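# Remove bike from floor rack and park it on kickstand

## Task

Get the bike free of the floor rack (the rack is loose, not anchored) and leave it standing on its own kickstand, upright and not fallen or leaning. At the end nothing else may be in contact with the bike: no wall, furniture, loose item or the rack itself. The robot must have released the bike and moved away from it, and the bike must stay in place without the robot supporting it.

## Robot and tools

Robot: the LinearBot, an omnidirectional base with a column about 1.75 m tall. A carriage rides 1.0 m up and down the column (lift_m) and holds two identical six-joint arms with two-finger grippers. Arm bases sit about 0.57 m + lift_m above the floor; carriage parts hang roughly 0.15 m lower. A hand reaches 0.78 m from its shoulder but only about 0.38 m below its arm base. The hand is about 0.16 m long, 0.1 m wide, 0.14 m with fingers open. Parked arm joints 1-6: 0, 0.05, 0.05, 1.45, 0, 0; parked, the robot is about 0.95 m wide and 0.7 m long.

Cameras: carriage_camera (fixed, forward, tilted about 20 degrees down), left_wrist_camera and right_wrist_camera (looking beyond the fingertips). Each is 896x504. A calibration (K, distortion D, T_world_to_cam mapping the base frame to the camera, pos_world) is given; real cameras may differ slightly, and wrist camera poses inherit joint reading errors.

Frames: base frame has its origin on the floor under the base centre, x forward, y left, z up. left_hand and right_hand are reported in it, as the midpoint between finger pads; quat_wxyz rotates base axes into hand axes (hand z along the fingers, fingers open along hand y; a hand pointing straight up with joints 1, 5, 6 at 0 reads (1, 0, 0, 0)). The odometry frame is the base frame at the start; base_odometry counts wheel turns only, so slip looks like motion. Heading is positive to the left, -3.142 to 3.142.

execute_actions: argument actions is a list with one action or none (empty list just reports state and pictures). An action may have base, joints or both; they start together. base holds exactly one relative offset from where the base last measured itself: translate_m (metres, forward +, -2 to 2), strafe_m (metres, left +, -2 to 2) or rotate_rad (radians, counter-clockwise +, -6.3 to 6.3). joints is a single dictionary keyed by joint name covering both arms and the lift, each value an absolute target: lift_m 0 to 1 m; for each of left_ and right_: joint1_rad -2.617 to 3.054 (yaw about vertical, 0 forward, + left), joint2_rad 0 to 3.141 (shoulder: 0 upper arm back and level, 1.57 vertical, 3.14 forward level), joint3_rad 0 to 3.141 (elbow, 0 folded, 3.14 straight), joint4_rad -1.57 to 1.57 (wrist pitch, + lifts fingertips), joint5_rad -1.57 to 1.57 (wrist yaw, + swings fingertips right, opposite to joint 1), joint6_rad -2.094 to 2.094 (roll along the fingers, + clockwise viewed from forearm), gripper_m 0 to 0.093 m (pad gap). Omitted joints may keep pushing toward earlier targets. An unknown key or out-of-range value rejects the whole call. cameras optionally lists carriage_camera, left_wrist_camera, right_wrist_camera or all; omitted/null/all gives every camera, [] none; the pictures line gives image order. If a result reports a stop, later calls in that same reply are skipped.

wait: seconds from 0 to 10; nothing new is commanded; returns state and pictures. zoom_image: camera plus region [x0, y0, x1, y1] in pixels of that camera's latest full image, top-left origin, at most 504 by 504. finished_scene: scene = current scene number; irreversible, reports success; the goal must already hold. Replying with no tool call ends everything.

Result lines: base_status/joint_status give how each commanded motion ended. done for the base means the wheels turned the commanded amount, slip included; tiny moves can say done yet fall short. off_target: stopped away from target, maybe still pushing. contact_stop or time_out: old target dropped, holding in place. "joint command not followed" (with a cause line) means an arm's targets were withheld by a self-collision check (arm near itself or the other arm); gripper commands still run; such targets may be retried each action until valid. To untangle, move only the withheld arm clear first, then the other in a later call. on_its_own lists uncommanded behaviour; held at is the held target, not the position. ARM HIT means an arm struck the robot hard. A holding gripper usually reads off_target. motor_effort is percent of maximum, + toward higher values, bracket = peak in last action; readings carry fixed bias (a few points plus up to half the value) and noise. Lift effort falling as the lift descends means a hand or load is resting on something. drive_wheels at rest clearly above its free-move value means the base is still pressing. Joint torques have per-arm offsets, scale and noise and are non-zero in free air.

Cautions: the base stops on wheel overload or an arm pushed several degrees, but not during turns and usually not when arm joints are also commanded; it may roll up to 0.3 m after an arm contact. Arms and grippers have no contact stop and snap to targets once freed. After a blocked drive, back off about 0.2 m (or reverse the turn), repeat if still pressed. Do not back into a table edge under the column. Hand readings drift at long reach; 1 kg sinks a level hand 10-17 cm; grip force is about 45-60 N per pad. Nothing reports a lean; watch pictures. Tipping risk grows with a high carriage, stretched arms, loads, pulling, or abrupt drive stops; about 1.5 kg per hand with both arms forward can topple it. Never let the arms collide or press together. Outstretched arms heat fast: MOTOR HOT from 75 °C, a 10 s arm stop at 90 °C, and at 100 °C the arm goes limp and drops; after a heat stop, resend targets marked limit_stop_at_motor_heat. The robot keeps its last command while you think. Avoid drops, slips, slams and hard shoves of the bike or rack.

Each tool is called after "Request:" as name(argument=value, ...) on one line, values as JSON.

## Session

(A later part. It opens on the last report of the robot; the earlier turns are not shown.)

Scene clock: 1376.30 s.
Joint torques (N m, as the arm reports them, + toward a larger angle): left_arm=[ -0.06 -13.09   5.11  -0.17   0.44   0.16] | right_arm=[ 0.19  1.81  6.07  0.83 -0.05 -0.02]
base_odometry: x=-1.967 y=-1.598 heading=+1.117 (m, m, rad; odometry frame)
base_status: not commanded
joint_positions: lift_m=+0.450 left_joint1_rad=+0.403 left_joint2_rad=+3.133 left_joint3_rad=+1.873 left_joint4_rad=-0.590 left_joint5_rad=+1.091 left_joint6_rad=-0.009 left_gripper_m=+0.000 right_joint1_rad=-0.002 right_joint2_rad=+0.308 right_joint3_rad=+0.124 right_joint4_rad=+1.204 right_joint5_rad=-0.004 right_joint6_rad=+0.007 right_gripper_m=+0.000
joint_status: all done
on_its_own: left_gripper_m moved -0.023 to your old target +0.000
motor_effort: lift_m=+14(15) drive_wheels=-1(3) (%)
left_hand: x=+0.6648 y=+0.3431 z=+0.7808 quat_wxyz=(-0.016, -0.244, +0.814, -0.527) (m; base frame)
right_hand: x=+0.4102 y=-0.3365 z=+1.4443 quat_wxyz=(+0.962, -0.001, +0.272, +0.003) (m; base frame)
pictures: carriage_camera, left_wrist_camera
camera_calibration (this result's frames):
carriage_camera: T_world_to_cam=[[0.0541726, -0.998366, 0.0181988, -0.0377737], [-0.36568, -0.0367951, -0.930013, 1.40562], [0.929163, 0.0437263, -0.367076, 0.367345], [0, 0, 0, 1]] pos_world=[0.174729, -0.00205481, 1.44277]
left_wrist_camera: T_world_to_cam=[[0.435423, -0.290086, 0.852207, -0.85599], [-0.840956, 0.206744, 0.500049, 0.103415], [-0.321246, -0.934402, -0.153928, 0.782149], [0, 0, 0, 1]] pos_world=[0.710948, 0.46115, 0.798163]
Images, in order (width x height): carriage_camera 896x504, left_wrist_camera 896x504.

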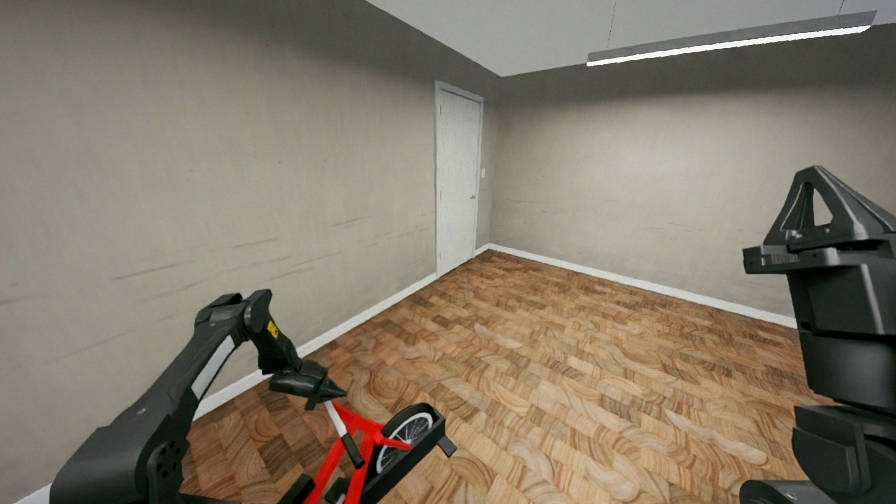

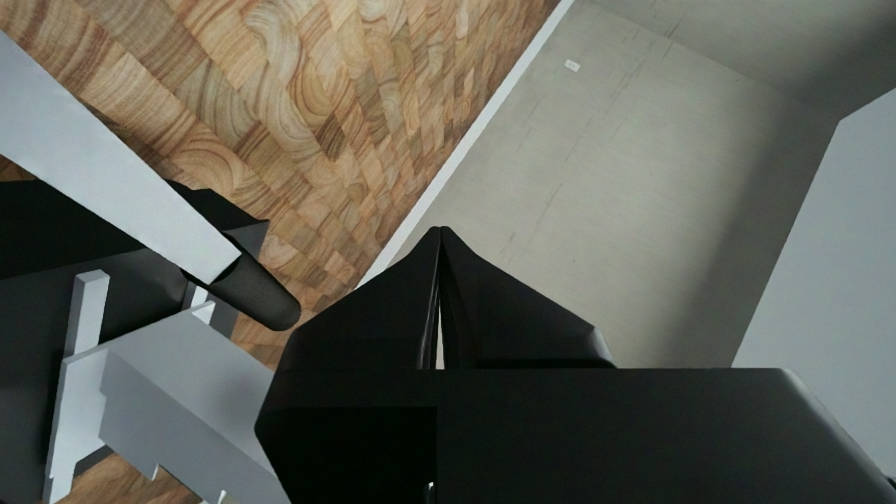

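Request:
execute_actions(actions=[{"joints":{"lift_m":0.62}}], cameras=["carriage_camera","left_wrist_camera"])

Request:
execute_actions(actions=[{"base":{"strafe_m":-0.9},"joints":{"left_joint1_rad":0,"left_joint2_rad":0.3,"left_joint3_rad":0.11,"left_joint4_rad":1.2,"left_joint5_rad":0}}], cameras=["carriage_camera"])

Request:
execute_actions(actions=[{"base":{"rotate_rad":1.2},"joints":{"lift_m":0.2}}], cameras=["carriage_camera"])

Scene clock: 1382.73 s.
Joint torques (N m, as the arm reports them, + toward a larger angle): left_arm=[ -0.12 -13.13   4.58  -0.12   0.42   0.15] | right_arm=[ 0.25  1.77  6.04  0.83 -0.05 -0.02]
base_odometry: x=-1.967 y=-1.598 heading=+1.117 (m, m, rad; odometry frame)
base_status: not commanded
joint_positions: lift_m=+0.620 left_joint1_rad=+0.403 left_joint2_rad=+3.133 left_joint3_rad=+1.879 left_joint4_rad=-0.599 left_joint5_rad=+1.098 left_joint6_rad=-0.008 left_gripper_m=+0.000 right_joint1_rad=-0.002 right_joint2_rad=+0.308 right_joint3_rad=+0.124 right_joint4_rad=+1.203 right_joint5_rad=-0.004 right_joint6_rad=+0.007 right_gripper_m=+0.000
joint_status: all done
motor_effort: lift_m=+17(21) drive_wheels=+0(1) (%)
left_hand: x=+0.6661 y=+0.3431 z=+0.9524 quat_wxyz=(-0.016, -0.244, +0.812, -0.530) (m; base frame)
right_hand: x=+0.4103 y=-0.3365 z=+1.6139 quat_wxyz=(+0.962, -0.001, +0.272, +0.003) (m; base frame)
pictures: carriage_camera, left_wrist_camera
camera_calibration (this result's frames):
carriage_camera: T_world_to_cam=[[0.0541726, -0.998366, 0.0181988, -0.0408621], [-0.36568, -0.0367951, -0.930013, 1.56344], [0.929163, 0.0437263, -0.367076, 0.42964], [0, 0, 0, 1]] pos_world=[0.174729, -0.00205481, 1.61248]
left_wrist_camera: T_world_to_cam=[[0.434775, -0.283295, 0.854818, -1.00729], [-0.8419, 0.209063, 0.49749, 0.0209758], [-0.319648, -0.935968, -0.147611, 0.802424], [0, 0, 0, 1]] pos_world=[0.712099, 0.461297, 0.969064]
Images, in order (width x height): carriage_camera 896x504, left_wrist_camera 896x504.

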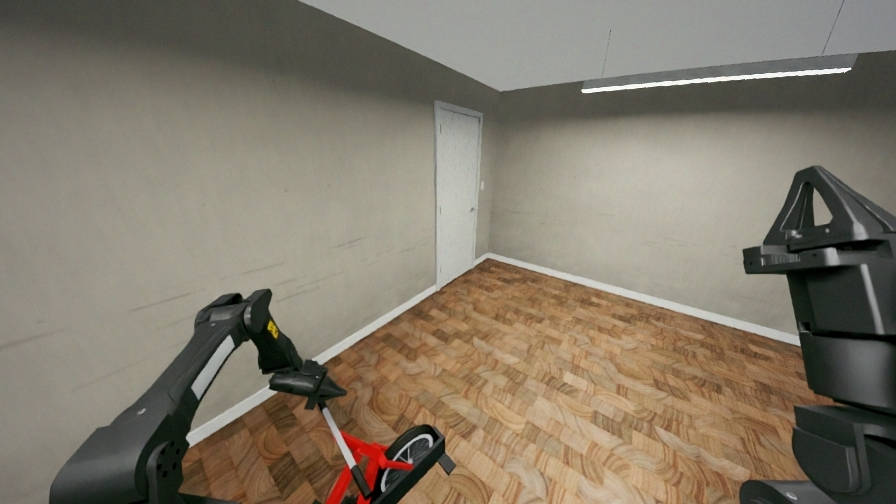

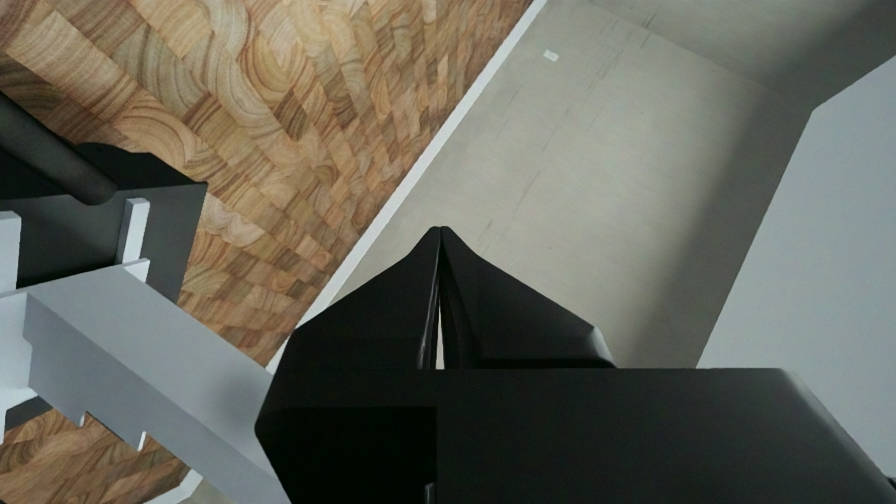

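Scene clock: 1386.80 s.
Joint torques (N m, as the arm reports them, + toward a larger angle): left_arm=[ 0.39  1.48  5.36  0.82 -0.08  0.07] | right_arm=[ 0.2   1.82  6.12  0.83 -0.04 -0.02]
base_odometry: x=-1.158 y=-1.992 heading=+1.117 (m, m, rad; odometry frame)
base_status: done
joint_positions: lift_m=+0.620 left_joint1_rad=-0.004 left_joint2_rad=+0.311 left_joint3_rad=+0.130 left_joint4_rad=+1.205 left_joint5_rad=+0.003 left_joint6_rad=-0.007 left_gripper_m=+0.000 right_joint1_rad=-0.002 right_joint2_rad=+0.308 right_joint3_rad=+0.124 right_joint4_rad=+1.204 right_joint5_rad=-0.004 right_joint6_rad=+0.007 right_gripper_m=+0.000
joint_status: all done
motor_effort: lift_m=+17(16) drive_wheels=-1(11) (%)
left_hand: x=+0.4097 y=+0.3359 z=+1.6161 quat_wxyz=(+0.963, +0.001, +0.270, -0.006) (m; base frame)
right_hand: x=+0.4102 y=-0.3365 z=+1.6140 quat_wxyz=(+0.962, -0.001, +0.272, +0.003) (m; base frame)
pictures: carriage_camera
camera_calibration (this result's frames):
carriage_camera: T_world_to_cam=[[0.0541726, -0.998366, 0.0181988, -0.0408621], [-0.36568, -0.0367951, -0.930013, 1.56344], [0.929163, 0.0437263, -0.367076, 0.429639], [0, 0, 0, 1]] pos_world=[0.174729, -0.00205481, 1.61248]
Images, in order (width x height): carriage_camera 896x504.

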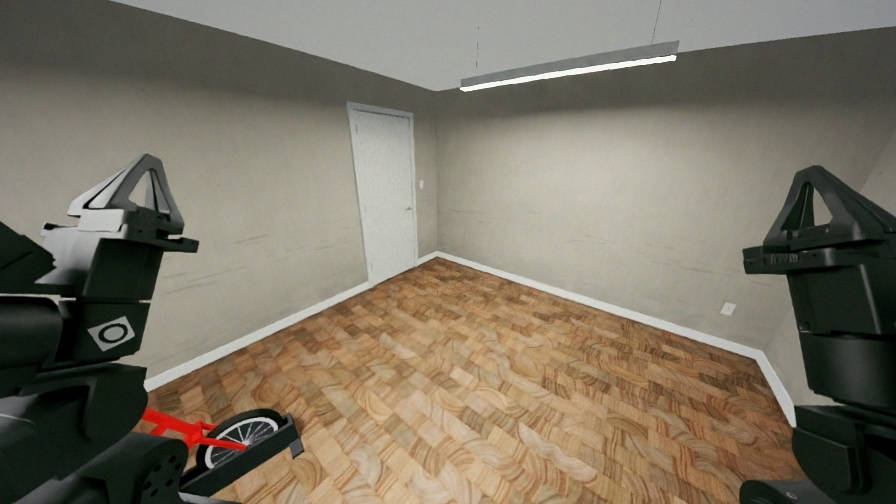

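Scene clock: 1389.53 s.
Joint torques (N m, as the arm reports them, + toward a larger angle): left_arm=[ 0.32  1.45  5.62  0.89 -0.07  0.08] | right_arm=[ 0.24  1.7   6.02  0.83 -0.04 -0.02]
base_odometry: x=-1.158 y=-1.992 heading=+2.317 (m, m, rad; odometry frame)
base_status: done
joint_positions: lift_m=+0.200 left_joint1_rad=-0.004 left_joint2_rad=+0.311 left_joint3_rad=+0.127 left_joint4_rad=+1.200 left_joint5_rad=+0.002 left_joint6_rad=-0.007 left_gripper_m=+0.000 right_joint1_rad=-0.002 right_joint2_rad=+0.308 right_joint3_rad=+0.124 right_joint4_rad=+1.202 right_joint5_rad=-0.004 right_joint6_rad=+0.007 right_gripper_m=+0.000
joint_status: all done
motor_effort: lift_m=+13(14) drive_wheels=+2(10) (%)
left_hand: x=+0.4115 y=+0.3360 z=+1.1946 quat_wxyz=(+0.962, +0.001, +0.274, -0.005) (m; base frame)
right_hand: x=+0.4105 y=-0.3365 z=+1.1943 quat_wxyz=(+0.962, -0.001, +0.273, +0.003) (m; base frame)
pictures: carriage_camera
camera_calibration (this result's frames):
carriage_camera: T_world_to_cam=[[0.0541726, -0.998366, 0.0181988, -0.0332278], [-0.36568, -0.0367951, -0.930013, 1.1733], [0.929163, 0.0437263, -0.367076, 0.275652], [0, 0, 0, 1]] pos_world=[0.174729, -0.00205481, 1.19298]
Images, in order (width x height): carriage_camera 896x504.

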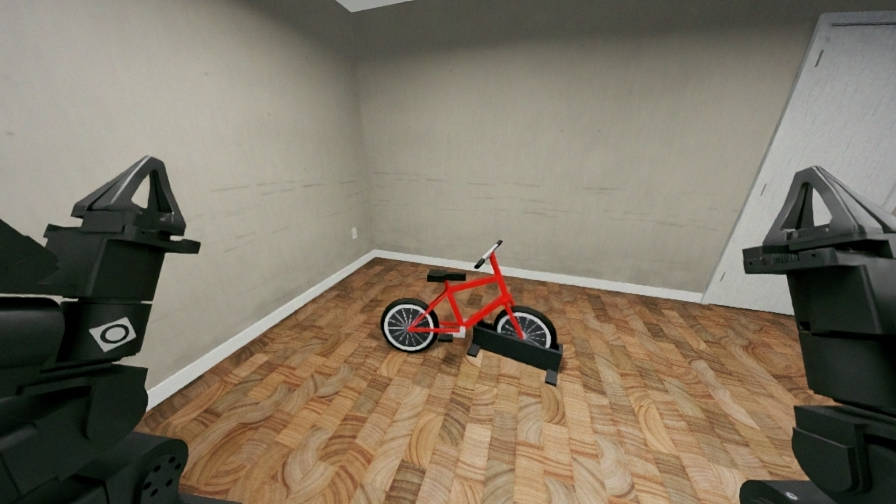

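Request:
execute_actions(actions=[{"base":{"strafe_m":-0.36},"joints":{"lift_m":0.12,"left_joint1_rad":0,"left_joint2_rad":2.2,"left_joint3_rad":1.3,"left_joint4_rad":-0.5,"left_joint5_rad":0,"left_joint6_rad":1.57,"left_gripper_m":0.09}}], cameras=[])

Request:
execute_actions(actions=[{"base":{"translate_m":0.6},"joints":{"lift_m":0.14}}], cameras=["carriage_camera","left_wrist_camera"])

Scene clock: 1403.53 s.
Joint torques (N m, as the arm reports them, + toward a larger angle): left_arm=[  0.32 -11.57   6.58   0.63  -0.01   0.07] | right_arm=[ 0.21  1.78  6.1   0.84 -0.05 -0.02]
base_odometry: x=-0.894 y=-1.748 heading=+2.318 (m, m, rad; odometry frame)
base_status: done
joint_positions: lift_m=+0.120 left_joint1_rad=-0.004 left_joint2_rad=+2.197 left_joint3_rad=+1.281 left_joint4_rad=-0.502 left_joint5_rad=+0.002 left_joint6_rad=+1.562 left_gripper_m=+0.090 right_joint1_rad=-0.002 right_joint2_rad=+0.308 right_joint3_rad=+0.124 right_joint4_rad=+1.203 right_joint5_rad=-0.004 right_joint6_rad=+0.007 right_gripper_m=+0.000
joint_status: all done
motor_effort: lift_m=+14(13) drive_wheels=-3(8) (%)
left_hand: x=+0.6701 y=+0.3351 z=+0.6240 quat_wxyz=(+0.055, +0.703, +0.707, +0.053) (m; base frame)
right_hand: x=+0.4105 y=-0.3365 z=+1.1144 quat_wxyz=(+0.962, -0.001, +0.273, +0.003) (m; base frame)
pictures: none
No camera images: the call's "cameras" was empty. Leave "cameras" out to get every camera's image.

Scene clock: 1406.90 s.
Joint torques (N m, as the arm reports them, + toward a larger angle): left_arm=[  0.35 -11.5    6.58   0.62   0.     0.06] | right_arm=[ 0.21  1.81  6.12  0.81 -0.05 -0.02]
base_odometry: x=-1.301 y=-1.307 heading=+2.317 (m, m, rad; odometry frame)
base_status: done
joint_positions: lift_m=+0.140 left_joint1_rad=-0.004 left_joint2_rad=+2.196 left_joint3_rad=+1.281 left_joint4_rad=-0.502 left_joint5_rad=+0.002 left_joint6_rad=+1.562 left_gripper_m=+0.090 right_joint1_rad=-0.002 right_joint2_rad=+0.308 right_joint3_rad=+0.124 right_joint4_rad=+1.204 right_joint5_rad=-0.004 right_joint6_rad=+0.007 right_gripper_m=+0.000
joint_status: all done
motor_effort: lift_m=+16(20) drive_wheels=-4(9) (%)
left_hand: x=+0.6702 y=+0.3352 z=+0.6437 quat_wxyz=(+0.055, +0.703, +0.707, +0.053) (m; base frame)
right_hand: x=+0.4101 y=-0.3365 z=+1.1340 quat_wxyz=(+0.962, -0.001, +0.272, +0.003) (m; base frame)
pictures: carriage_camera, left_wrist_camera
camera_calibration (this result's frames):
carriage_camera: T_world_to_cam=[[0.0541726, -0.998366, 0.0181988, -0.0321266], [-0.36568, -0.0367951, -0.930013, 1.11703], [0.929163, 0.0437263, -0.367076, 0.253441], [0, 0, 0, 1]] pos_world=[0.174729, -0.00205481, 1.13247]
left_wrist_camera: T_world_to_cam=[[-0.991296, -0.0364533, -0.126502, 0.75731], [-0.104077, 0.805436, 0.583473, -0.570074], [0.0806201, 0.591561, -0.80222, 0.391897], [0, 0, 0, 1]] pos_world=[0.659792, 0.254933, 0.742812]
Images, in order (width x height): carriage_camera 896x504, left_wrist_camera 896x504.

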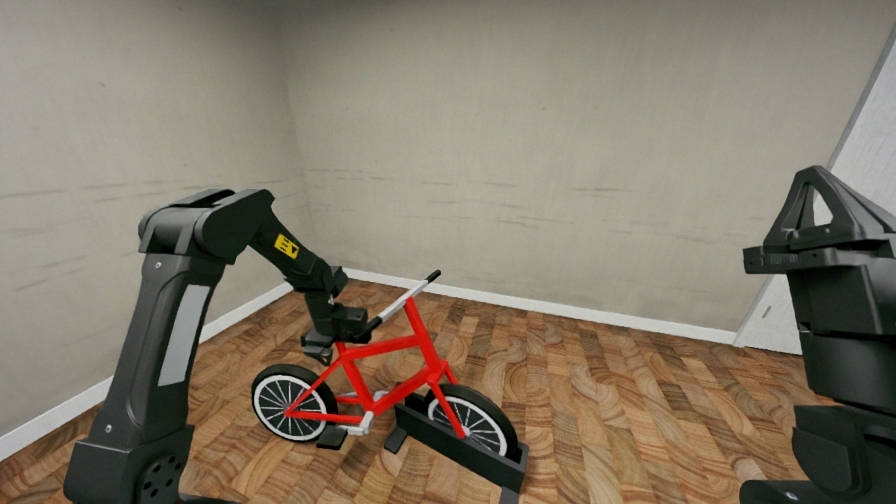

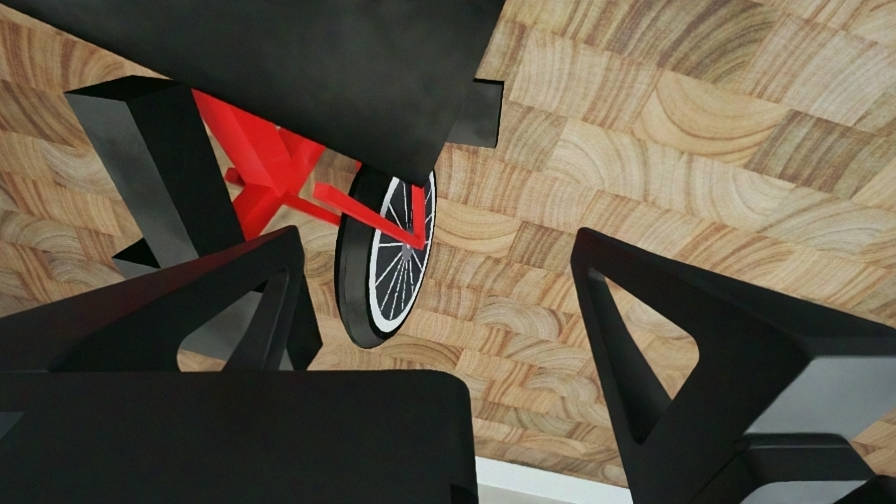

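Request:
execute_actions(actions=[{"joints":{"lift_m":0.27}}], cameras=[])

Request:
execute_actions(actions=[{"base":{"translate_m":0.14},"joints":{"lift_m":0.27}}], cameras=["carriage_camera","left_wrist_camera"])

Scene clock: 1414.80 s.
Joint torques (N m, as the arm reports them, + toward a larger angle): left_arm=[  0.4  -11.74   6.58   0.58   0.     0.07] | right_arm=[ 0.23  1.79  6.13  0.85 -0.04 -0.03]
base_odometry: x=-1.301 y=-1.307 heading=+2.317 (m, m, rad; odometry frame)
base_status: not commanded
joint_positions: lift_m=+0.270 left_joint1_rad=-0.004 left_joint2_rad=+2.198 left_joint3_rad=+1.281 left_joint4_rad=-0.499 left_joint5_rad=+0.002 left_joint6_rad=+1.562 left_gripper_m=+0.090 right_joint1_rad=-0.002 right_joint2_rad=+0.308 right_joint3_rad=+0.124 right_joint4_rad=+1.204 right_joint5_rad=-0.004 right_joint6_rad=+0.007 right_gripper_m=+0.000
joint_status: all done
motor_effort: lift_m=+16(21) drive_wheels=+2(3) (%)
left_hand: x=+0.6707 y=+0.3352 z=+0.7732 quat_wxyz=(+0.056, +0.703, +0.707, +0.054) (m; base frame)
right_hand: x=+0.4101 y=-0.3365 z=+1.2640 quat_wxyz=(+0.962, -0.001, +0.272, +0.003) (m; base frame)
pictures: none
No camera images: the call's "cameras" was empty. Leave "cameras" out to get every camera's image.

Scene clock: 1416.70 s.
Joint torques (N m, as the arm reports them, + toward a larger angle): left_arm=[  0.41 -11.64   6.52   0.58  -0.01   0.08] | right_arm=[ 0.24  1.74  6.07  0.83 -0.05 -0.02]
base_odometry: x=-1.396 y=-1.204 heading=+2.316 (m, m, rad; odometry frame)
base_status: done
joint_positions: lift_m=+0.270 left_joint1_rad=-0.004 left_joint2_rad=+2.198 left_joint3_rad=+1.281 left_joint4_rad=-0.499 left_joint5_rad=+0.002 left_joint6_rad=+1.562 left_gripper_m=+0.090 right_joint1_rad=-0.002 right_joint2_rad=+0.308 right_joint3_rad=+0.124 right_joint4_rad=+1.204 right_joint5_rad=-0.004 right_joint6_rad=+0.007 right_gripper_m=+0.000
joint_status: all done
motor_effort: lift_m=+19(18) drive_wheels=+3(7) (%)
left_hand: x=+0.6706 y=+0.3352 z=+0.7732 quat_wxyz=(+0.056, +0.703, +0.707, +0.054) (m; base frame)
right_hand: x=+0.4101 y=-0.3365 z=+1.2640 quat_wxyz=(+0.962, -0.001, +0.272, +0.003) (m; base frame)
pictures: carriage_camera, left_wrist_camera
camera_calibration (this result's frames):
carriage_camera: T_world_to_cam=[[0.0541726, -0.998366, 0.0181988, -0.0344918], [-0.36568, -0.0367951, -0.930013, 1.2379], [0.929163, 0.0437263, -0.367076, 0.301148], [0, 0, 0, 1]] pos_world=[0.174729, -0.00205481, 1.26244]
left_wrist_camera: T_world_to_cam=[[-0.991151, -0.0364538, -0.127637, 0.774828], [-0.104745, 0.805438, 0.58335, -0.645037], [0.0815381, 0.591558, -0.802129, 0.49505], [0, 0, 0, 1]] pos_world=[0.660042, 0.254932, 0.872273]
Images, in order (width x height): carriage_camera 896x504, left_wrist_camera 896x504.

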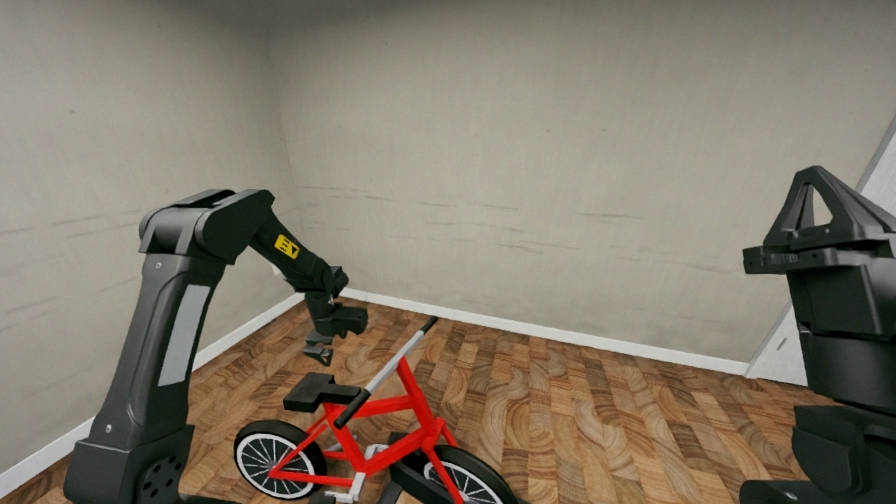

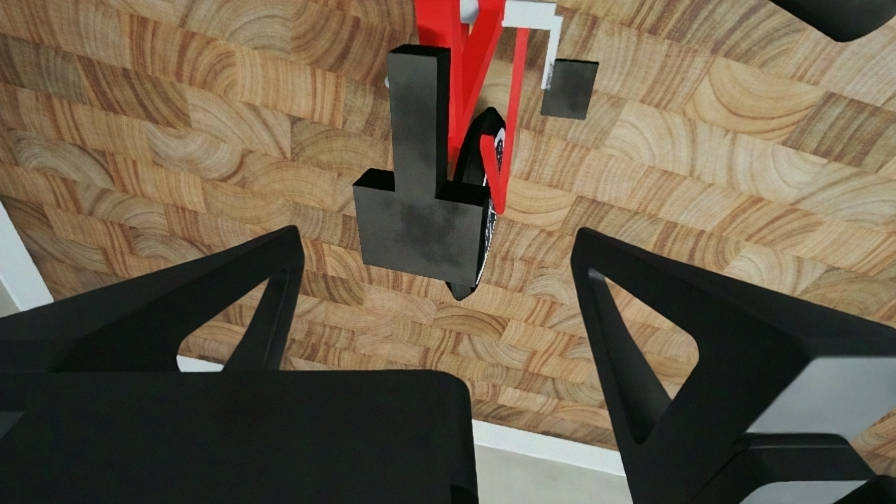

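Request:
execute_actions(actions=[{"base":{"translate_m":0.035},"joints":{"lift_m":0.19}}], cameras=["carriage_camera","left_wrist_camera"])

Scene clock: 1422.53 s.
Joint torques (N m, as the arm reports them, + toward a larger angle): left_arm=[  0.34 -11.74   6.67   0.58  -0.01   0.07] | right_arm=[ 0.2   1.79  6.09  0.84 -0.03 -0.02]
base_odometry: x=-1.419 y=-1.178 heading=+2.316 (m, m, rad; odometry frame)
base_status: done
joint_positions: lift_m=+0.190 left_joint1_rad=-0.004 left_joint2_rad=+2.198 left_joint3_rad=+1.281 left_joint4_rad=-0.499 left_joint5_rad=+0.002 left_joint6_rad=+1.562 left_gripper_m=+0.090 right_joint1_rad=-0.002 right_joint2_rad=+0.308 right_joint3_rad=+0.124 right_joint4_rad=+1.203 right_joint5_rad=-0.004 right_joint6_rad=+0.007 right_gripper_m=+0.000
joint_status: all done
motor_effort: lift_m=+12(13) drive_wheels=+2(10) (%)
left_hand: x=+0.6706 y=+0.3352 z=+0.6937 quat_wxyz=(+0.056, +0.703, +0.707, +0.054) (m; base frame)
right_hand: x=+0.4104 y=-0.3365 z=+1.1844 quat_wxyz=(+0.962, -0.001, +0.273, +0.003) (m; base frame)
pictures: carriage_camera, left_wrist_camera
camera_calibration (this result's frames):
carriage_camera: T_world_to_cam=[[0.0541726, -0.998366, 0.0181988, -0.033047], [-0.36568, -0.0367951, -0.930013, 1.16407], [0.929163, 0.0437263, -0.367076, 0.272005], [0, 0, 0, 1]] pos_world=[0.174729, -0.00205481, 1.18304]
left_wrist_camera: T_world_to_cam=[[-0.991151, -0.0364538, -0.127637, 0.764699], [-0.104745, 0.805438, 0.58335, -0.598642], [0.0815381, 0.591558, -0.802129, 0.431257], [0, 0, 0, 1]] pos_world=[0.660063, 0.254932, 0.792746]
Images, in order (width x height): carriage_camera 896x504, left_wrist_camera 896x504.

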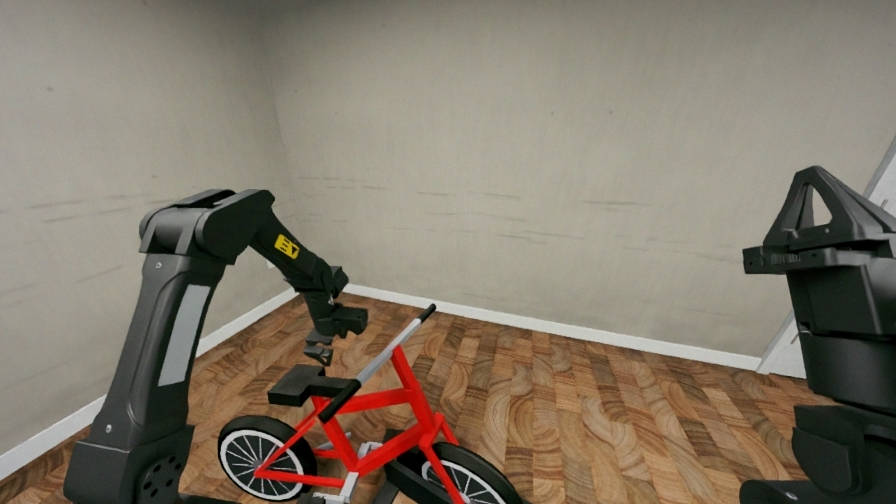

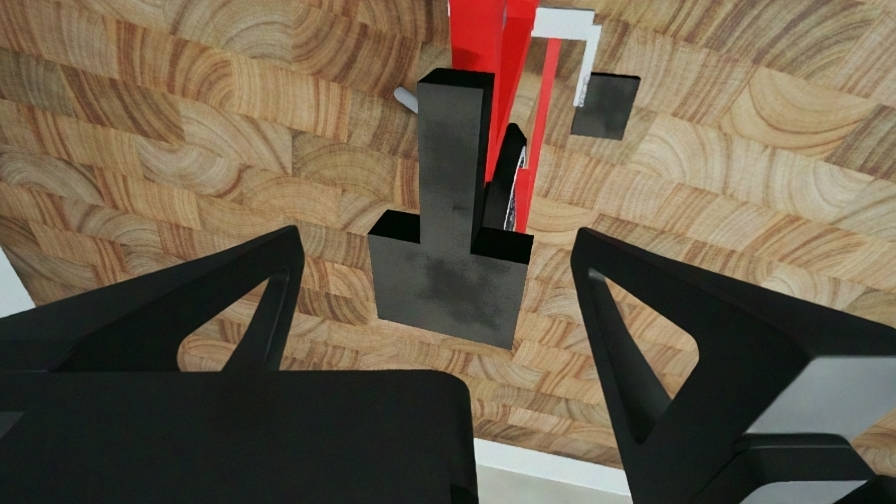

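Request:
execute_actions(actions=[{"base":{"strafe_m":-0.02},"joints":{"lift_m":0.1}}], cameras=["carriage_camera","left_wrist_camera"])

Scene clock: 1430.47 s.
Joint torques (N m, as the arm reports them, + toward a larger angle): left_arm=[  0.46 -11.83   6.52   0.59   0.07   0.06] | right_arm=[ 0.25  1.74  6.03  0.82 -0.06 -0.02]
base_odometry: x=-1.405 y=-1.164 heading=+2.316 (m, m, rad; odometry frame)
base_status: done
joint_positions: lift_m=+0.100 left_joint1_rad=-0.003 left_joint2_rad=+2.200 left_joint3_rad=+1.282 left_joint4_rad=-0.499 left_joint5_rad=+0.001 left_joint6_rad=+1.562 left_gripper_m=+0.090 right_joint1_rad=-0.002 right_joint2_rad=+0.308 right_joint3_rad=+0.124 right_joint4_rad=+1.203 right_joint5_rad=-0.004 right_joint6_rad=+0.007 right_gripper_m=+0.000
joint_status: all done
motor_effort: lift_m=+13(13) drive_wheels=+3(7) (%)
left_hand: x=+0.6708 y=+0.3356 z=+0.6035 quat_wxyz=(+0.055, +0.703, +0.707, +0.054) (m; base frame)
right_hand: x=+0.4104 y=-0.3365 z=+1.0945 quat_wxyz=(+0.962, -0.001, +0.273, +0.003) (m; base frame)
pictures: carriage_camera, left_wrist_camera
camera_calibration (this result's frames):
carriage_camera: T_world_to_cam=[[0.0541726, -0.998366, 0.0181988, -0.0314101], [-0.36568, -0.0367951, -0.930013, 1.08042], [0.929163, 0.0437263, -0.367076, 0.23899], [0, 0, 0, 1]] pos_world=[0.174729, -0.00205481, 1.0931]
left_wrist_camera: T_world_to_cam=[[-0.991176, -0.0368721, -0.127319, 0.753401], [-0.105021, 0.804492, 0.584605, -0.546594], [0.0808716, 0.592817, -0.801266, 0.358148], [0, 0, 0, 1]] pos_world=[0.660385, 0.255194, 0.702435]
Images, in order (width x height): carriage_camera 896x504, left_wrist_camera 896x504.

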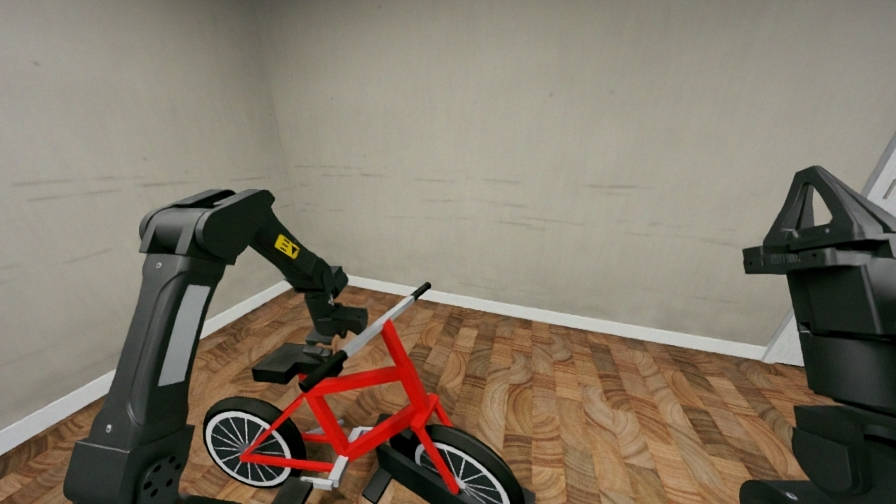

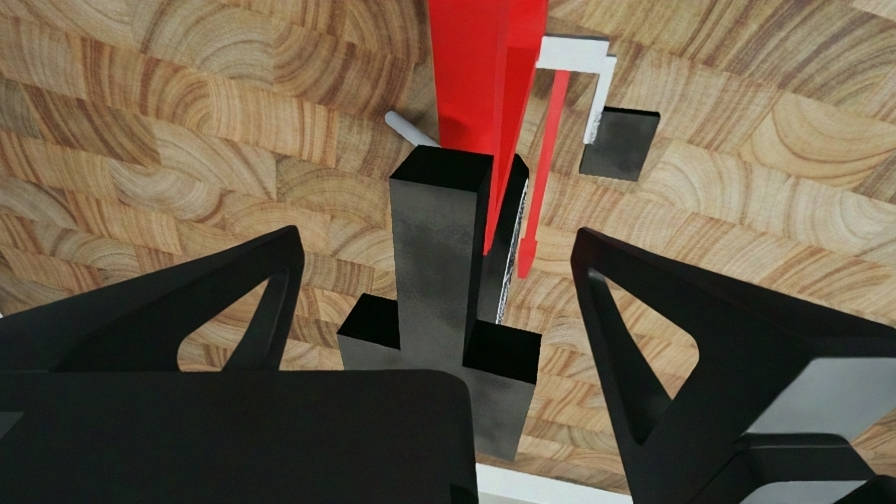

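Request:
execute_actions(actions=[{"joints":{"lift_m":0.06}}], cameras=[])

Request:
execute_actions(actions=[{"joints":{"left_gripper_m":0}}], cameras=["left_wrist_camera"])

Request:
execute_actions(actions=[{"base":{"strafe_m":0.15},"joints":{"lift_m":0.07}}], cameras=["carriage_camera"])

Scene clock: 1436.73 s.
Joint torques (N m, as the arm reports them, + toward a larger angle): left_arm=[ -0.73 -11.19   5.49   0.53   0.05   0.08] | right_arm=[ 0.23  1.81  6.02  0.85 -0.05 -0.02]
base_odometry: x=-1.405 y=-1.164 heading=+2.316 (m, m, rad; odometry frame)
base_status: not commanded
joint_positions: lift_m=+0.060 left_joint1_rad=+0.012 left_joint2_rad=+2.192 left_joint3_rad=+1.300 left_joint4_rad=-0.485 left_joint5_rad=-0.004 left_joint6_rad=+1.562 left_gripper_m=+0.090 right_joint1_rad=-0.002 right_joint2_rad=+0.307 right_joint3_rad=+0.124 right_joint4_rad=+1.202 right_joint5_rad=-0.004 right_joint6_rad=+0.007 right_gripper_m=+0.000
joint_status: all done
motor_effort: lift_m=+14(15) drive_wheels=+2(4) (%)
left_hand: x=+0.6827 y=+0.3427 z=+0.5714 quat_wxyz=(+0.067, +0.696, +0.711, +0.070) (m; base frame)
right_hand: x=+0.4105 y=-0.3365 z=+1.0543 quat_wxyz=(+0.962, -0.001, +0.273, +0.003) (m; base frame)
pictures: none
No camera images: the call's "cameras" was empty. Leave "cameras" out to get every camera's image.

Scene clock: 1437.43 s.
Joint torques (N m, as the arm reports them, + toward a larger angle): left_arm=[ -0.8  -11.33   5.48   0.54   0.04   0.07] | right_arm=[ 0.24  1.78  6.09  0.85 -0.04 -0.02]
base_odometry: x=-1.405 y=-1.164 heading=+2.316 (m, m, rad; odometry frame)
base_status: not commanded
joint_positions: lift_m=+0.060 left_joint1_rad=+0.012 left_joint2_rad=+2.192 left_joint3_rad=+1.300 left_joint4_rad=-0.485 left_joint5_rad=-0.004 left_joint6_rad=+1.562 left_gripper_m=+0.000 right_joint1_rad=-0.002 right_joint2_rad=+0.307 right_joint3_rad=+0.124 right_joint4_rad=+1.202 right_joint5_rad=-0.004 right_joint6_rad=+0.007 right_gripper_m=+0.000
joint_status: all done
motor_effort: lift_m=+12(12) drive_wheels=+3(3) (%)
left_hand: x=+0.6827 y=+0.3427 z=+0.5714 quat_wxyz=(+0.067, +0.696, +0.711, +0.070) (m; base frame)
right_hand: x=+0.4105 y=-0.3365 z=+1.0543 quat_wxyz=(+0.962, -0.001, +0.273, +0.003) (m; base frame)
pictures: left_wrist_camera
camera_calibration (this result's frames):
left_wrist_camera: T_world_to_cam=[[-0.984552, -0.0524115, -0.167067, 0.784908], [-0.141527, 0.799998, 0.583072, -0.504958], [0.103093, 0.597709, -0.795057, 0.306846], [0, 0, 0, 1]] pos_world=[0.669683, 0.261699, 0.669519]
Images, in order (width x height): left_wrist_camera 896x504.

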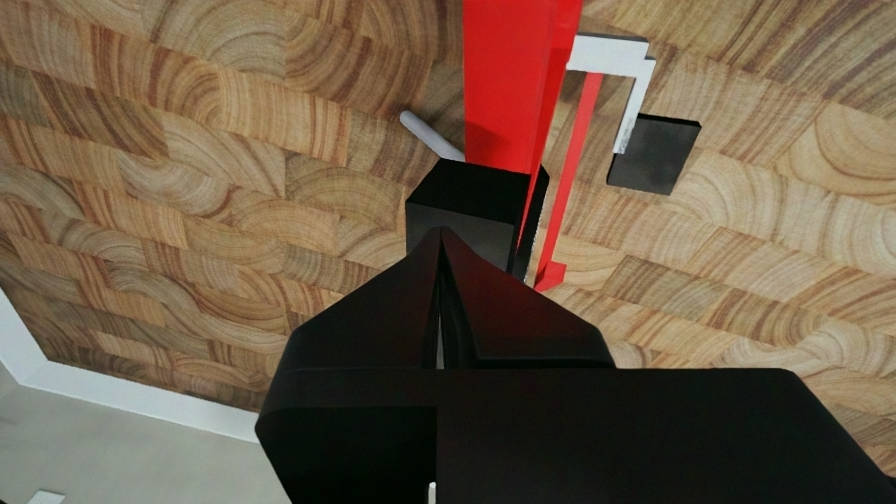

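Scene clock: 1439.27 s.
Joint torques (N m, as the arm reports them, + toward a larger angle): left_arm=[ -0.37 -11.43   5.39   0.62   0.04   0.07] | right_arm=[ 0.2   1.79  6.12  0.84 -0.04 -0.02]
base_odometry: x=-1.515 y=-1.266 heading=+2.316 (m, m, rad; odometry frame)
base_status: done
joint_positions: lift_m=+0.070 left_joint1_rad=+0.007 left_joint2_rad=+2.194 left_joint3_rad=+1.300 left_joint4_rad=-0.493 left_joint5_rad=-0.004 left_joint6_rad=+1.562 left_gripper_m=+0.000 right_joint1_rad=-0.002 right_joint2_rad=+0.307 right_joint3_rad=+0.124 right_joint4_rad=+1.203 right_joint5_rad=-0.004 right_joint6_rad=+0.007 right_gripper_m=+0.000
joint_status: all done
motor_effort: lift_m=+18(21) drive_wheels=-2(7) (%)
left_hand: x=+0.6804 y=+0.3405 z=+0.5796 quat_wxyz=(+0.064, +0.699, +0.710, +0.066) (m; base frame)
right_hand: x=+0.4103 y=-0.3365 z=+1.0639 quat_wxyz=(+0.962, -0.001, +0.272, +0.003) (m; base frame)
pictures: carriage_camera
camera_calibration (this result's frames):
carriage_camera: T_world_to_cam=[[0.0541726, -0.998366, 0.0181988, -0.0308533], [-0.36568, -0.0367951, -0.930013, 1.05196], [0.929163, 0.0437263, -0.367076, 0.227758], [0, 0, 0, 1]] pos_world=[0.174729, -0.00205481, 1.0625]
Images, in order (width x height): carriage_camera 896x504.

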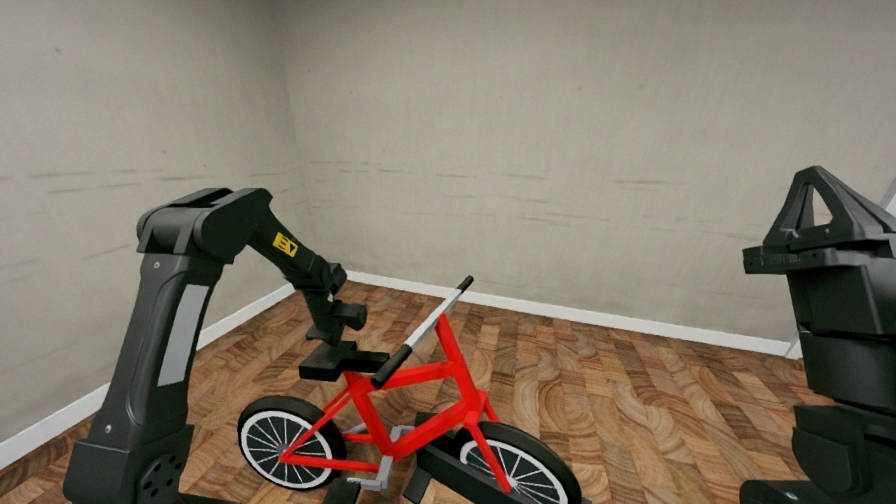

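Request:
execute_actions(actions=[{"joints":{"lift_m":0.11,"left_gripper_m":0.09}}], cameras=[])

Request:
execute_actions(actions=[{"base":{"strafe_m":-0.175}}], cameras=[])

Request:
execute_actions(actions=[{"joints":{"lift_m":0.05}}], cameras=["carriage_camera","left_wrist_camera"])

Scene clock: 1446.83 s.
Joint torques (N m, as the arm reports them, + toward a larger angle): left_arm=[ -0.37 -11.68   5.31   0.6    0.05   0.07] | right_arm=[ 0.21  1.82  6.05  0.82 -0.04 -0.02]
base_odometry: x=-1.515 y=-1.266 heading=+2.316 (m, m, rad; odometry frame)
base_status: not commanded
joint_positions: lift_m=+0.110 left_joint1_rad=+0.007 left_joint2_rad=+2.196 left_joint3_rad=+1.300 left_joint4_rad=-0.497 left_joint5_rad=-0.004 left_joint6_rad=+1.562 left_gripper_m=+0.090 right_joint1_rad=-0.002 right_joint2_rad=+0.307 right_joint3_rad=+0.124 right_joint4_rad=+1.204 right_joint5_rad=-0.004 right_joint6_rad=+0.007 right_gripper_m=+0.000
joint_status: all done
motor_effort: lift_m=+16(20) drive_wheels=-1(1) (%)
left_hand: x=+0.6791 y=+0.3404 z=+0.6187 quat_wxyz=(+0.062, +0.699, +0.710, +0.064) (m; base frame)
right_hand: x=+0.4100 y=-0.3365 z=+1.1041 quat_wxyz=(+0.962, -0.001, +0.272, +0.003) (m; base frame)
pictures: none
No camera images: the call's "cameras" was empty. Leave "cameras" out to get every camera's image.

Scene clock: 1448.80 s.
Joint torques (N m, as the arm reports them, + toward a larger angle): left_arm=[ -0.24 -11.62   5.47   0.63   0.03   0.07] | right_arm=[ 0.23  1.86  6.04  0.8  -0.05 -0.01]
base_odometry: x=-1.387 y=-1.147 heading=+2.316 (m, m, rad; odometry frame)
base_status: done
joint_positions: lift_m=+0.110 left_joint1_rad=+0.006 left_joint2_rad=+2.196 left_joint3_rad=+1.300 left_joint4_rad=-0.497 left_joint5_rad=-0.004 left_joint6_rad=+1.562 left_gripper_m=+0.090 right_joint1_rad=-0.002 right_joint2_rad=+0.307 right_joint3_rad=+0.124 right_joint4_rad=+1.204 right_joint5_rad=-0.004 right_joint6_rad=+0.007 right_gripper_m=+0.000
joint_status: not commanded
motor_effort: lift_m=+18(18) drive_wheels=-2(12) (%)
left_hand: x=+0.6791 y=+0.3399 z=+0.6187 quat_wxyz=(+0.062, +0.699, +0.709, +0.064) (m; base frame)
right_hand: x=+0.4100 y=-0.3365 z=+1.1041 quat_wxyz=(+0.962, -0.001, +0.272, +0.003) (m; base frame)
pictures: none
No camera images: the call's "cameras" was empty. Leave "cameras" out to get every camera's image.

Scene clock: 1449.60 s.
Joint torques (N m, as the arm reports them, + toward a larger angle): left_arm=[-1.53 -4.69  4.08  1.1  -1.43 -0.09] | right_arm=[ 0.2   1.77  6.11  0.82 -0.04 -0.02]
base_odometry: x=-1.387 y=-1.147 heading=+2.317 (m, m, rad; odometry frame)
base_status: not commanded
joint_positions: lift_m=+0.051 left_joint1_rad=+0.023 left_joint2_rad=+2.115 left_joint3_rad=+1.327 left_joint4_rad=-0.531 left_joint5_rad=+0.175 left_joint6_rad=+1.577 left_gripper_m=+0.090 right_joint1_rad=-0.002 right_joint2_rad=+0.307 right_joint3_rad=+0.124 right_joint4_rad=+1.204 right_joint5_rad=-0.004 right_joint6_rad=+0.007 right_gripper_m=+0.000
joint_status: all done
motor_effort: lift_m=+11(10) drive_wheels=+2(3) (%)
left_hand: x=+0.6943 y=+0.3168 z=+0.6002 quat_wxyz=(+0.149, +0.701, +0.697, +0.029) (m; base frame)
right_hand: x=+0.4101 y=-0.3365 z=+1.0449 quat_wxyz=(+0.962, -0.001, +0.272, +0.003) (m; base frame)
pictures: carriage_camera, left_wrist_camera
camera_calibration (this result's frames):
carriage_camera: T_world_to_cam=[[0.0541726, -0.998366, 0.0181988, -0.0305055], [-0.36568, -0.0367951, -0.930013, 1.03419], [0.929163, 0.0437263, -0.367076, 0.220742], [0, 0, 0, 1]] pos_world=[0.174729, -0.00205481, 1.04339]
left_wrist_camera: T_world_to_cam=[[-0.97475, -0.0423908, -0.219239, 0.82106], [-0.13557, 0.892503, 0.430185, -0.441131], [0.177435, 0.449045, -0.875714, 0.387901], [0, 0, 0, 1]] pos_world=[0.671697, 0.254331, 0.709467]
Images, in order (width x height): carriage_camera 896x504, left_wrist_camera 896x504.

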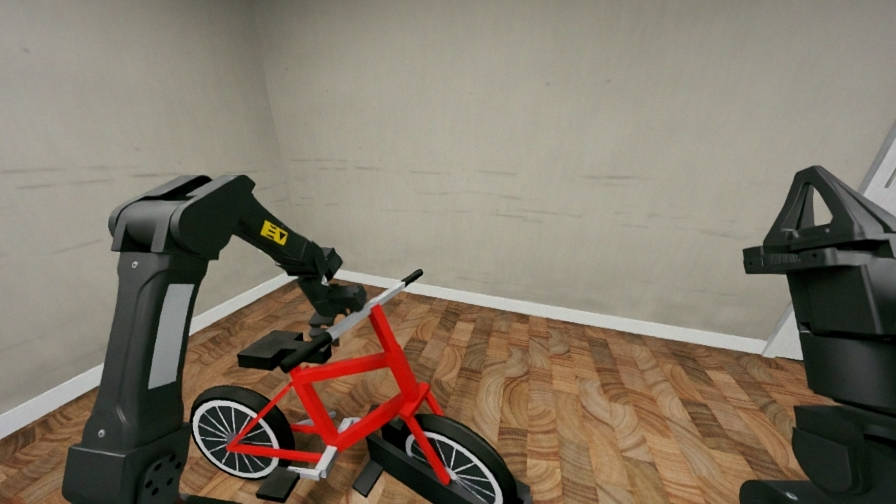

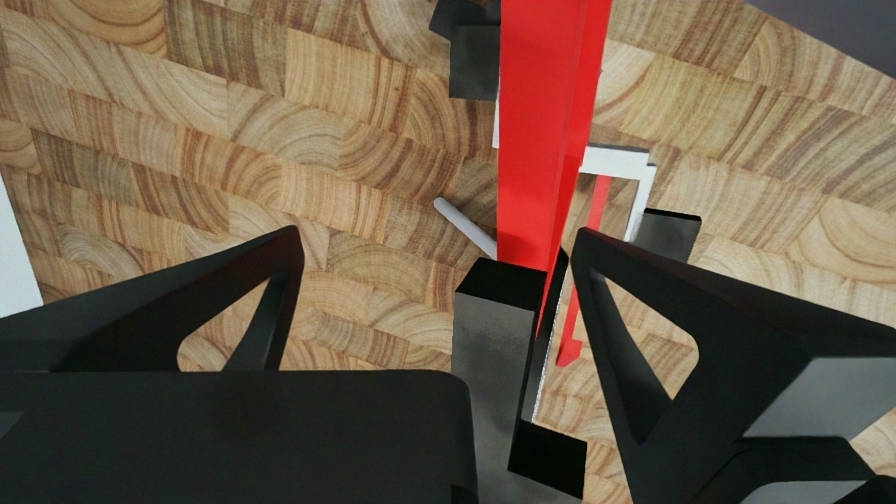

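Request:
execute_actions(actions=[{"joints":{"lift_m":0.16}}], cameras=[])

Request:
execute_actions(actions=[{"base":{"strafe_m":0.04},"joints":{"left_joint6_rad":-1.57,"left_joint1_rad":0,"left_joint2_rad":2.2,"left_joint3_rad":1.3,"left_joint4_rad":-0.5,"left_joint5_rad":0}}], cameras=[])

Request:
execute_actions(actions=[{"base":{"translate_m":-0.02},"joints":{"lift_m":0.1}}], cameras=["carriage_camera","left_wrist_camera"])

Scene clock: 1461.27 s.
Joint torques (N m, as the arm reports them, + toward a larger angle): left_arm=[ -0.49 -11.62   4.45   0.69  -0.05  -0.04] | right_arm=[ 0.23  1.74  6.09  0.83 -0.03 -0.02]
base_odometry: x=-1.387 y=-1.147 heading=+2.316 (m, m, rad; odometry frame)
base_status: not commanded
joint_positions: lift_m=+0.160 left_joint1_rad=+0.008 left_joint2_rad=+2.196 left_joint3_rad=+1.315 left_joint4_rad=-0.502 left_joint5_rad=+0.009 left_joint6_rad=+1.573 left_gripper_m=+0.090 right_joint1_rad=-0.002 right_joint2_rad=+0.307 right_joint3_rad=+0.124 right_joint4_rad=+1.203 right_joint5_rad=-0.004 right_joint6_rad=+0.007 right_gripper_m=+0.000
joint_status: all done
motor_effort: lift_m=+17(19) drive_wheels=+1(3) (%)
left_hand: x=+0.6840 y=+0.3389 z=+0.6723 quat_wxyz=(+0.069, +0.702, +0.706, +0.064) (m; base frame)
right_hand: x=+0.4102 y=-0.3365 z=+1.1540 quat_wxyz=(+0.962, -0.001, +0.272, +0.003) (m; base frame)
pictures: none
No camera images: the call's "cameras" was empty. Leave "cameras" out to get every camera's image.

Scene clock: 1463.60 s.
Joint torques (N m, as the arm reports them, + toward a larger angle): left_arm=[ -0.41 -11.61   4.47   0.68  -0.18  -0.05] | right_arm=[ 0.2   1.79  6.03  0.83 -0.04 -0.02]
base_odometry: x=-1.416 y=-1.174 heading=+2.316 (m, m, rad; odometry frame)
base_status: done
joint_positions: lift_m=+0.160 left_joint1_rad=+0.007 left_joint2_rad=+2.196 left_joint3_rad=+1.315 left_joint4_rad=-0.501 left_joint5_rad=+0.006 left_joint6_rad=-1.563 left_gripper_m=+0.090 right_joint1_rad=-0.002 right_joint2_rad=+0.307 right_joint3_rad=+0.124 right_joint4_rad=+1.203 right_joint5_rad=-0.004 right_joint6_rad=+0.007 right_gripper_m=+0.000
joint_status: all done
motor_effort: lift_m=+15(17) drive_wheels=+2(6) (%)
left_hand: x=+0.6841 y=+0.3389 z=+0.6724 quat_wxyz=(+0.065, -0.703, +0.705, -0.068) (m; base frame)
right_hand: x=+0.4102 y=-0.3365 z=+1.1540 quat_wxyz=(+0.962, -0.001, +0.272, +0.003) (m; base frame)
pictures: none
No camera images: the call's "cameras" was empty. Leave "cameras" out to get every camera's image.

Scene clock: 1464.43 s.
Joint torques (N m, as the arm reports them, + toward a larger angle): left_arm=[ -0.42 -12.09   4.46   0.68  -0.17  -0.05] | right_arm=[ 0.25  1.8   6.08  0.85 -0.05 -0.02]
base_odometry: x=-1.403 y=-1.189 heading=+2.316 (m, m, rad; odometry frame)
base_status: done
joint_positions: lift_m=+0.100 left_joint1_rad=+0.007 left_joint2_rad=+2.199 left_joint3_rad=+1.315 left_joint4_rad=-0.502 left_joint5_rad=+0.005 left_joint6_rad=-1.563 left_gripper_m=+0.090 right_joint1_rad=-0.002 right_joint2_rad=+0.307 right_joint3_rad=+0.124 right_joint4_rad=+1.203 right_joint5_rad=-0.004 right_joint6_rad=+0.007 right_gripper_m=+0.000
joint_status: all done
motor_effort: lift_m=+14(14) drive_wheels=+1(3) (%)
left_hand: x=+0.6832 y=+0.3389 z=+0.6115 quat_wxyz=(+0.064, -0.703, +0.705, -0.067) (m; base frame)
right_hand: x=+0.4103 y=-0.3365 z=+1.0944 quat_wxyz=(+0.962, -0.001, +0.273, +0.003) (m; base frame)
pictures: carriage_camera, left_wrist_camera
camera_calibration (this result's frames):
carriage_camera: T_world_to_cam=[[0.0541726, -0.998366, 0.0181988, -0.0314082], [-0.36568, -0.0367951, -0.930013, 1.08032], [0.929163, 0.0437263, -0.367076, 0.238951], [0, 0, 0, 1]] pos_world=[0.174729, -0.00205481, 1.093]
left_wrist_camera: T_world_to_cam=[[0.977389, 0.0302315, 0.209275, -0.806707], [-0.101369, -0.801585, 0.589224, -0.013624], [0.185565, -0.597116, -0.780396, 0.680546], [0, 0, 0, 1]] pos_world=[0.660801, 0.419832, 0.707947]
Images, in order (width x height): carriage_camera 896x504, left_wrist_camera 896x504.

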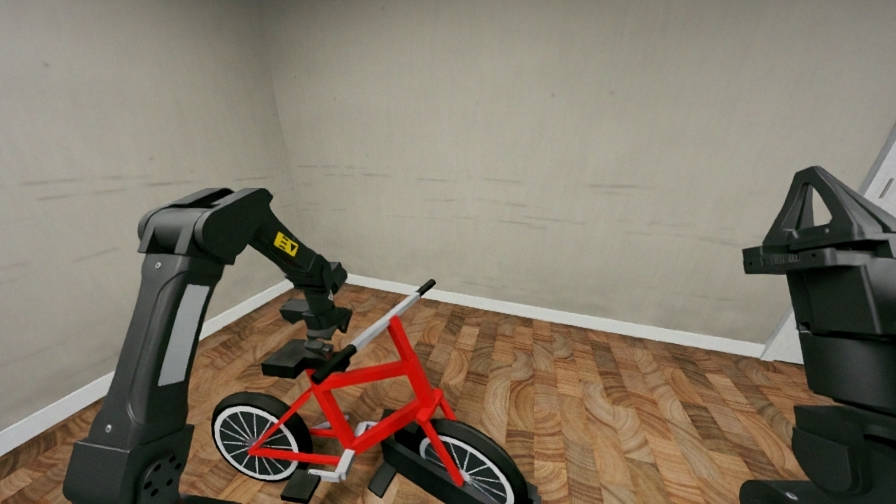

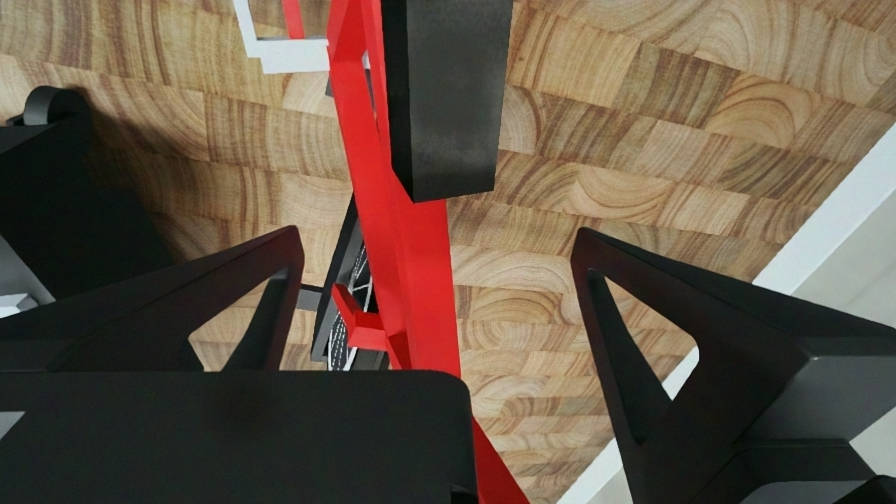

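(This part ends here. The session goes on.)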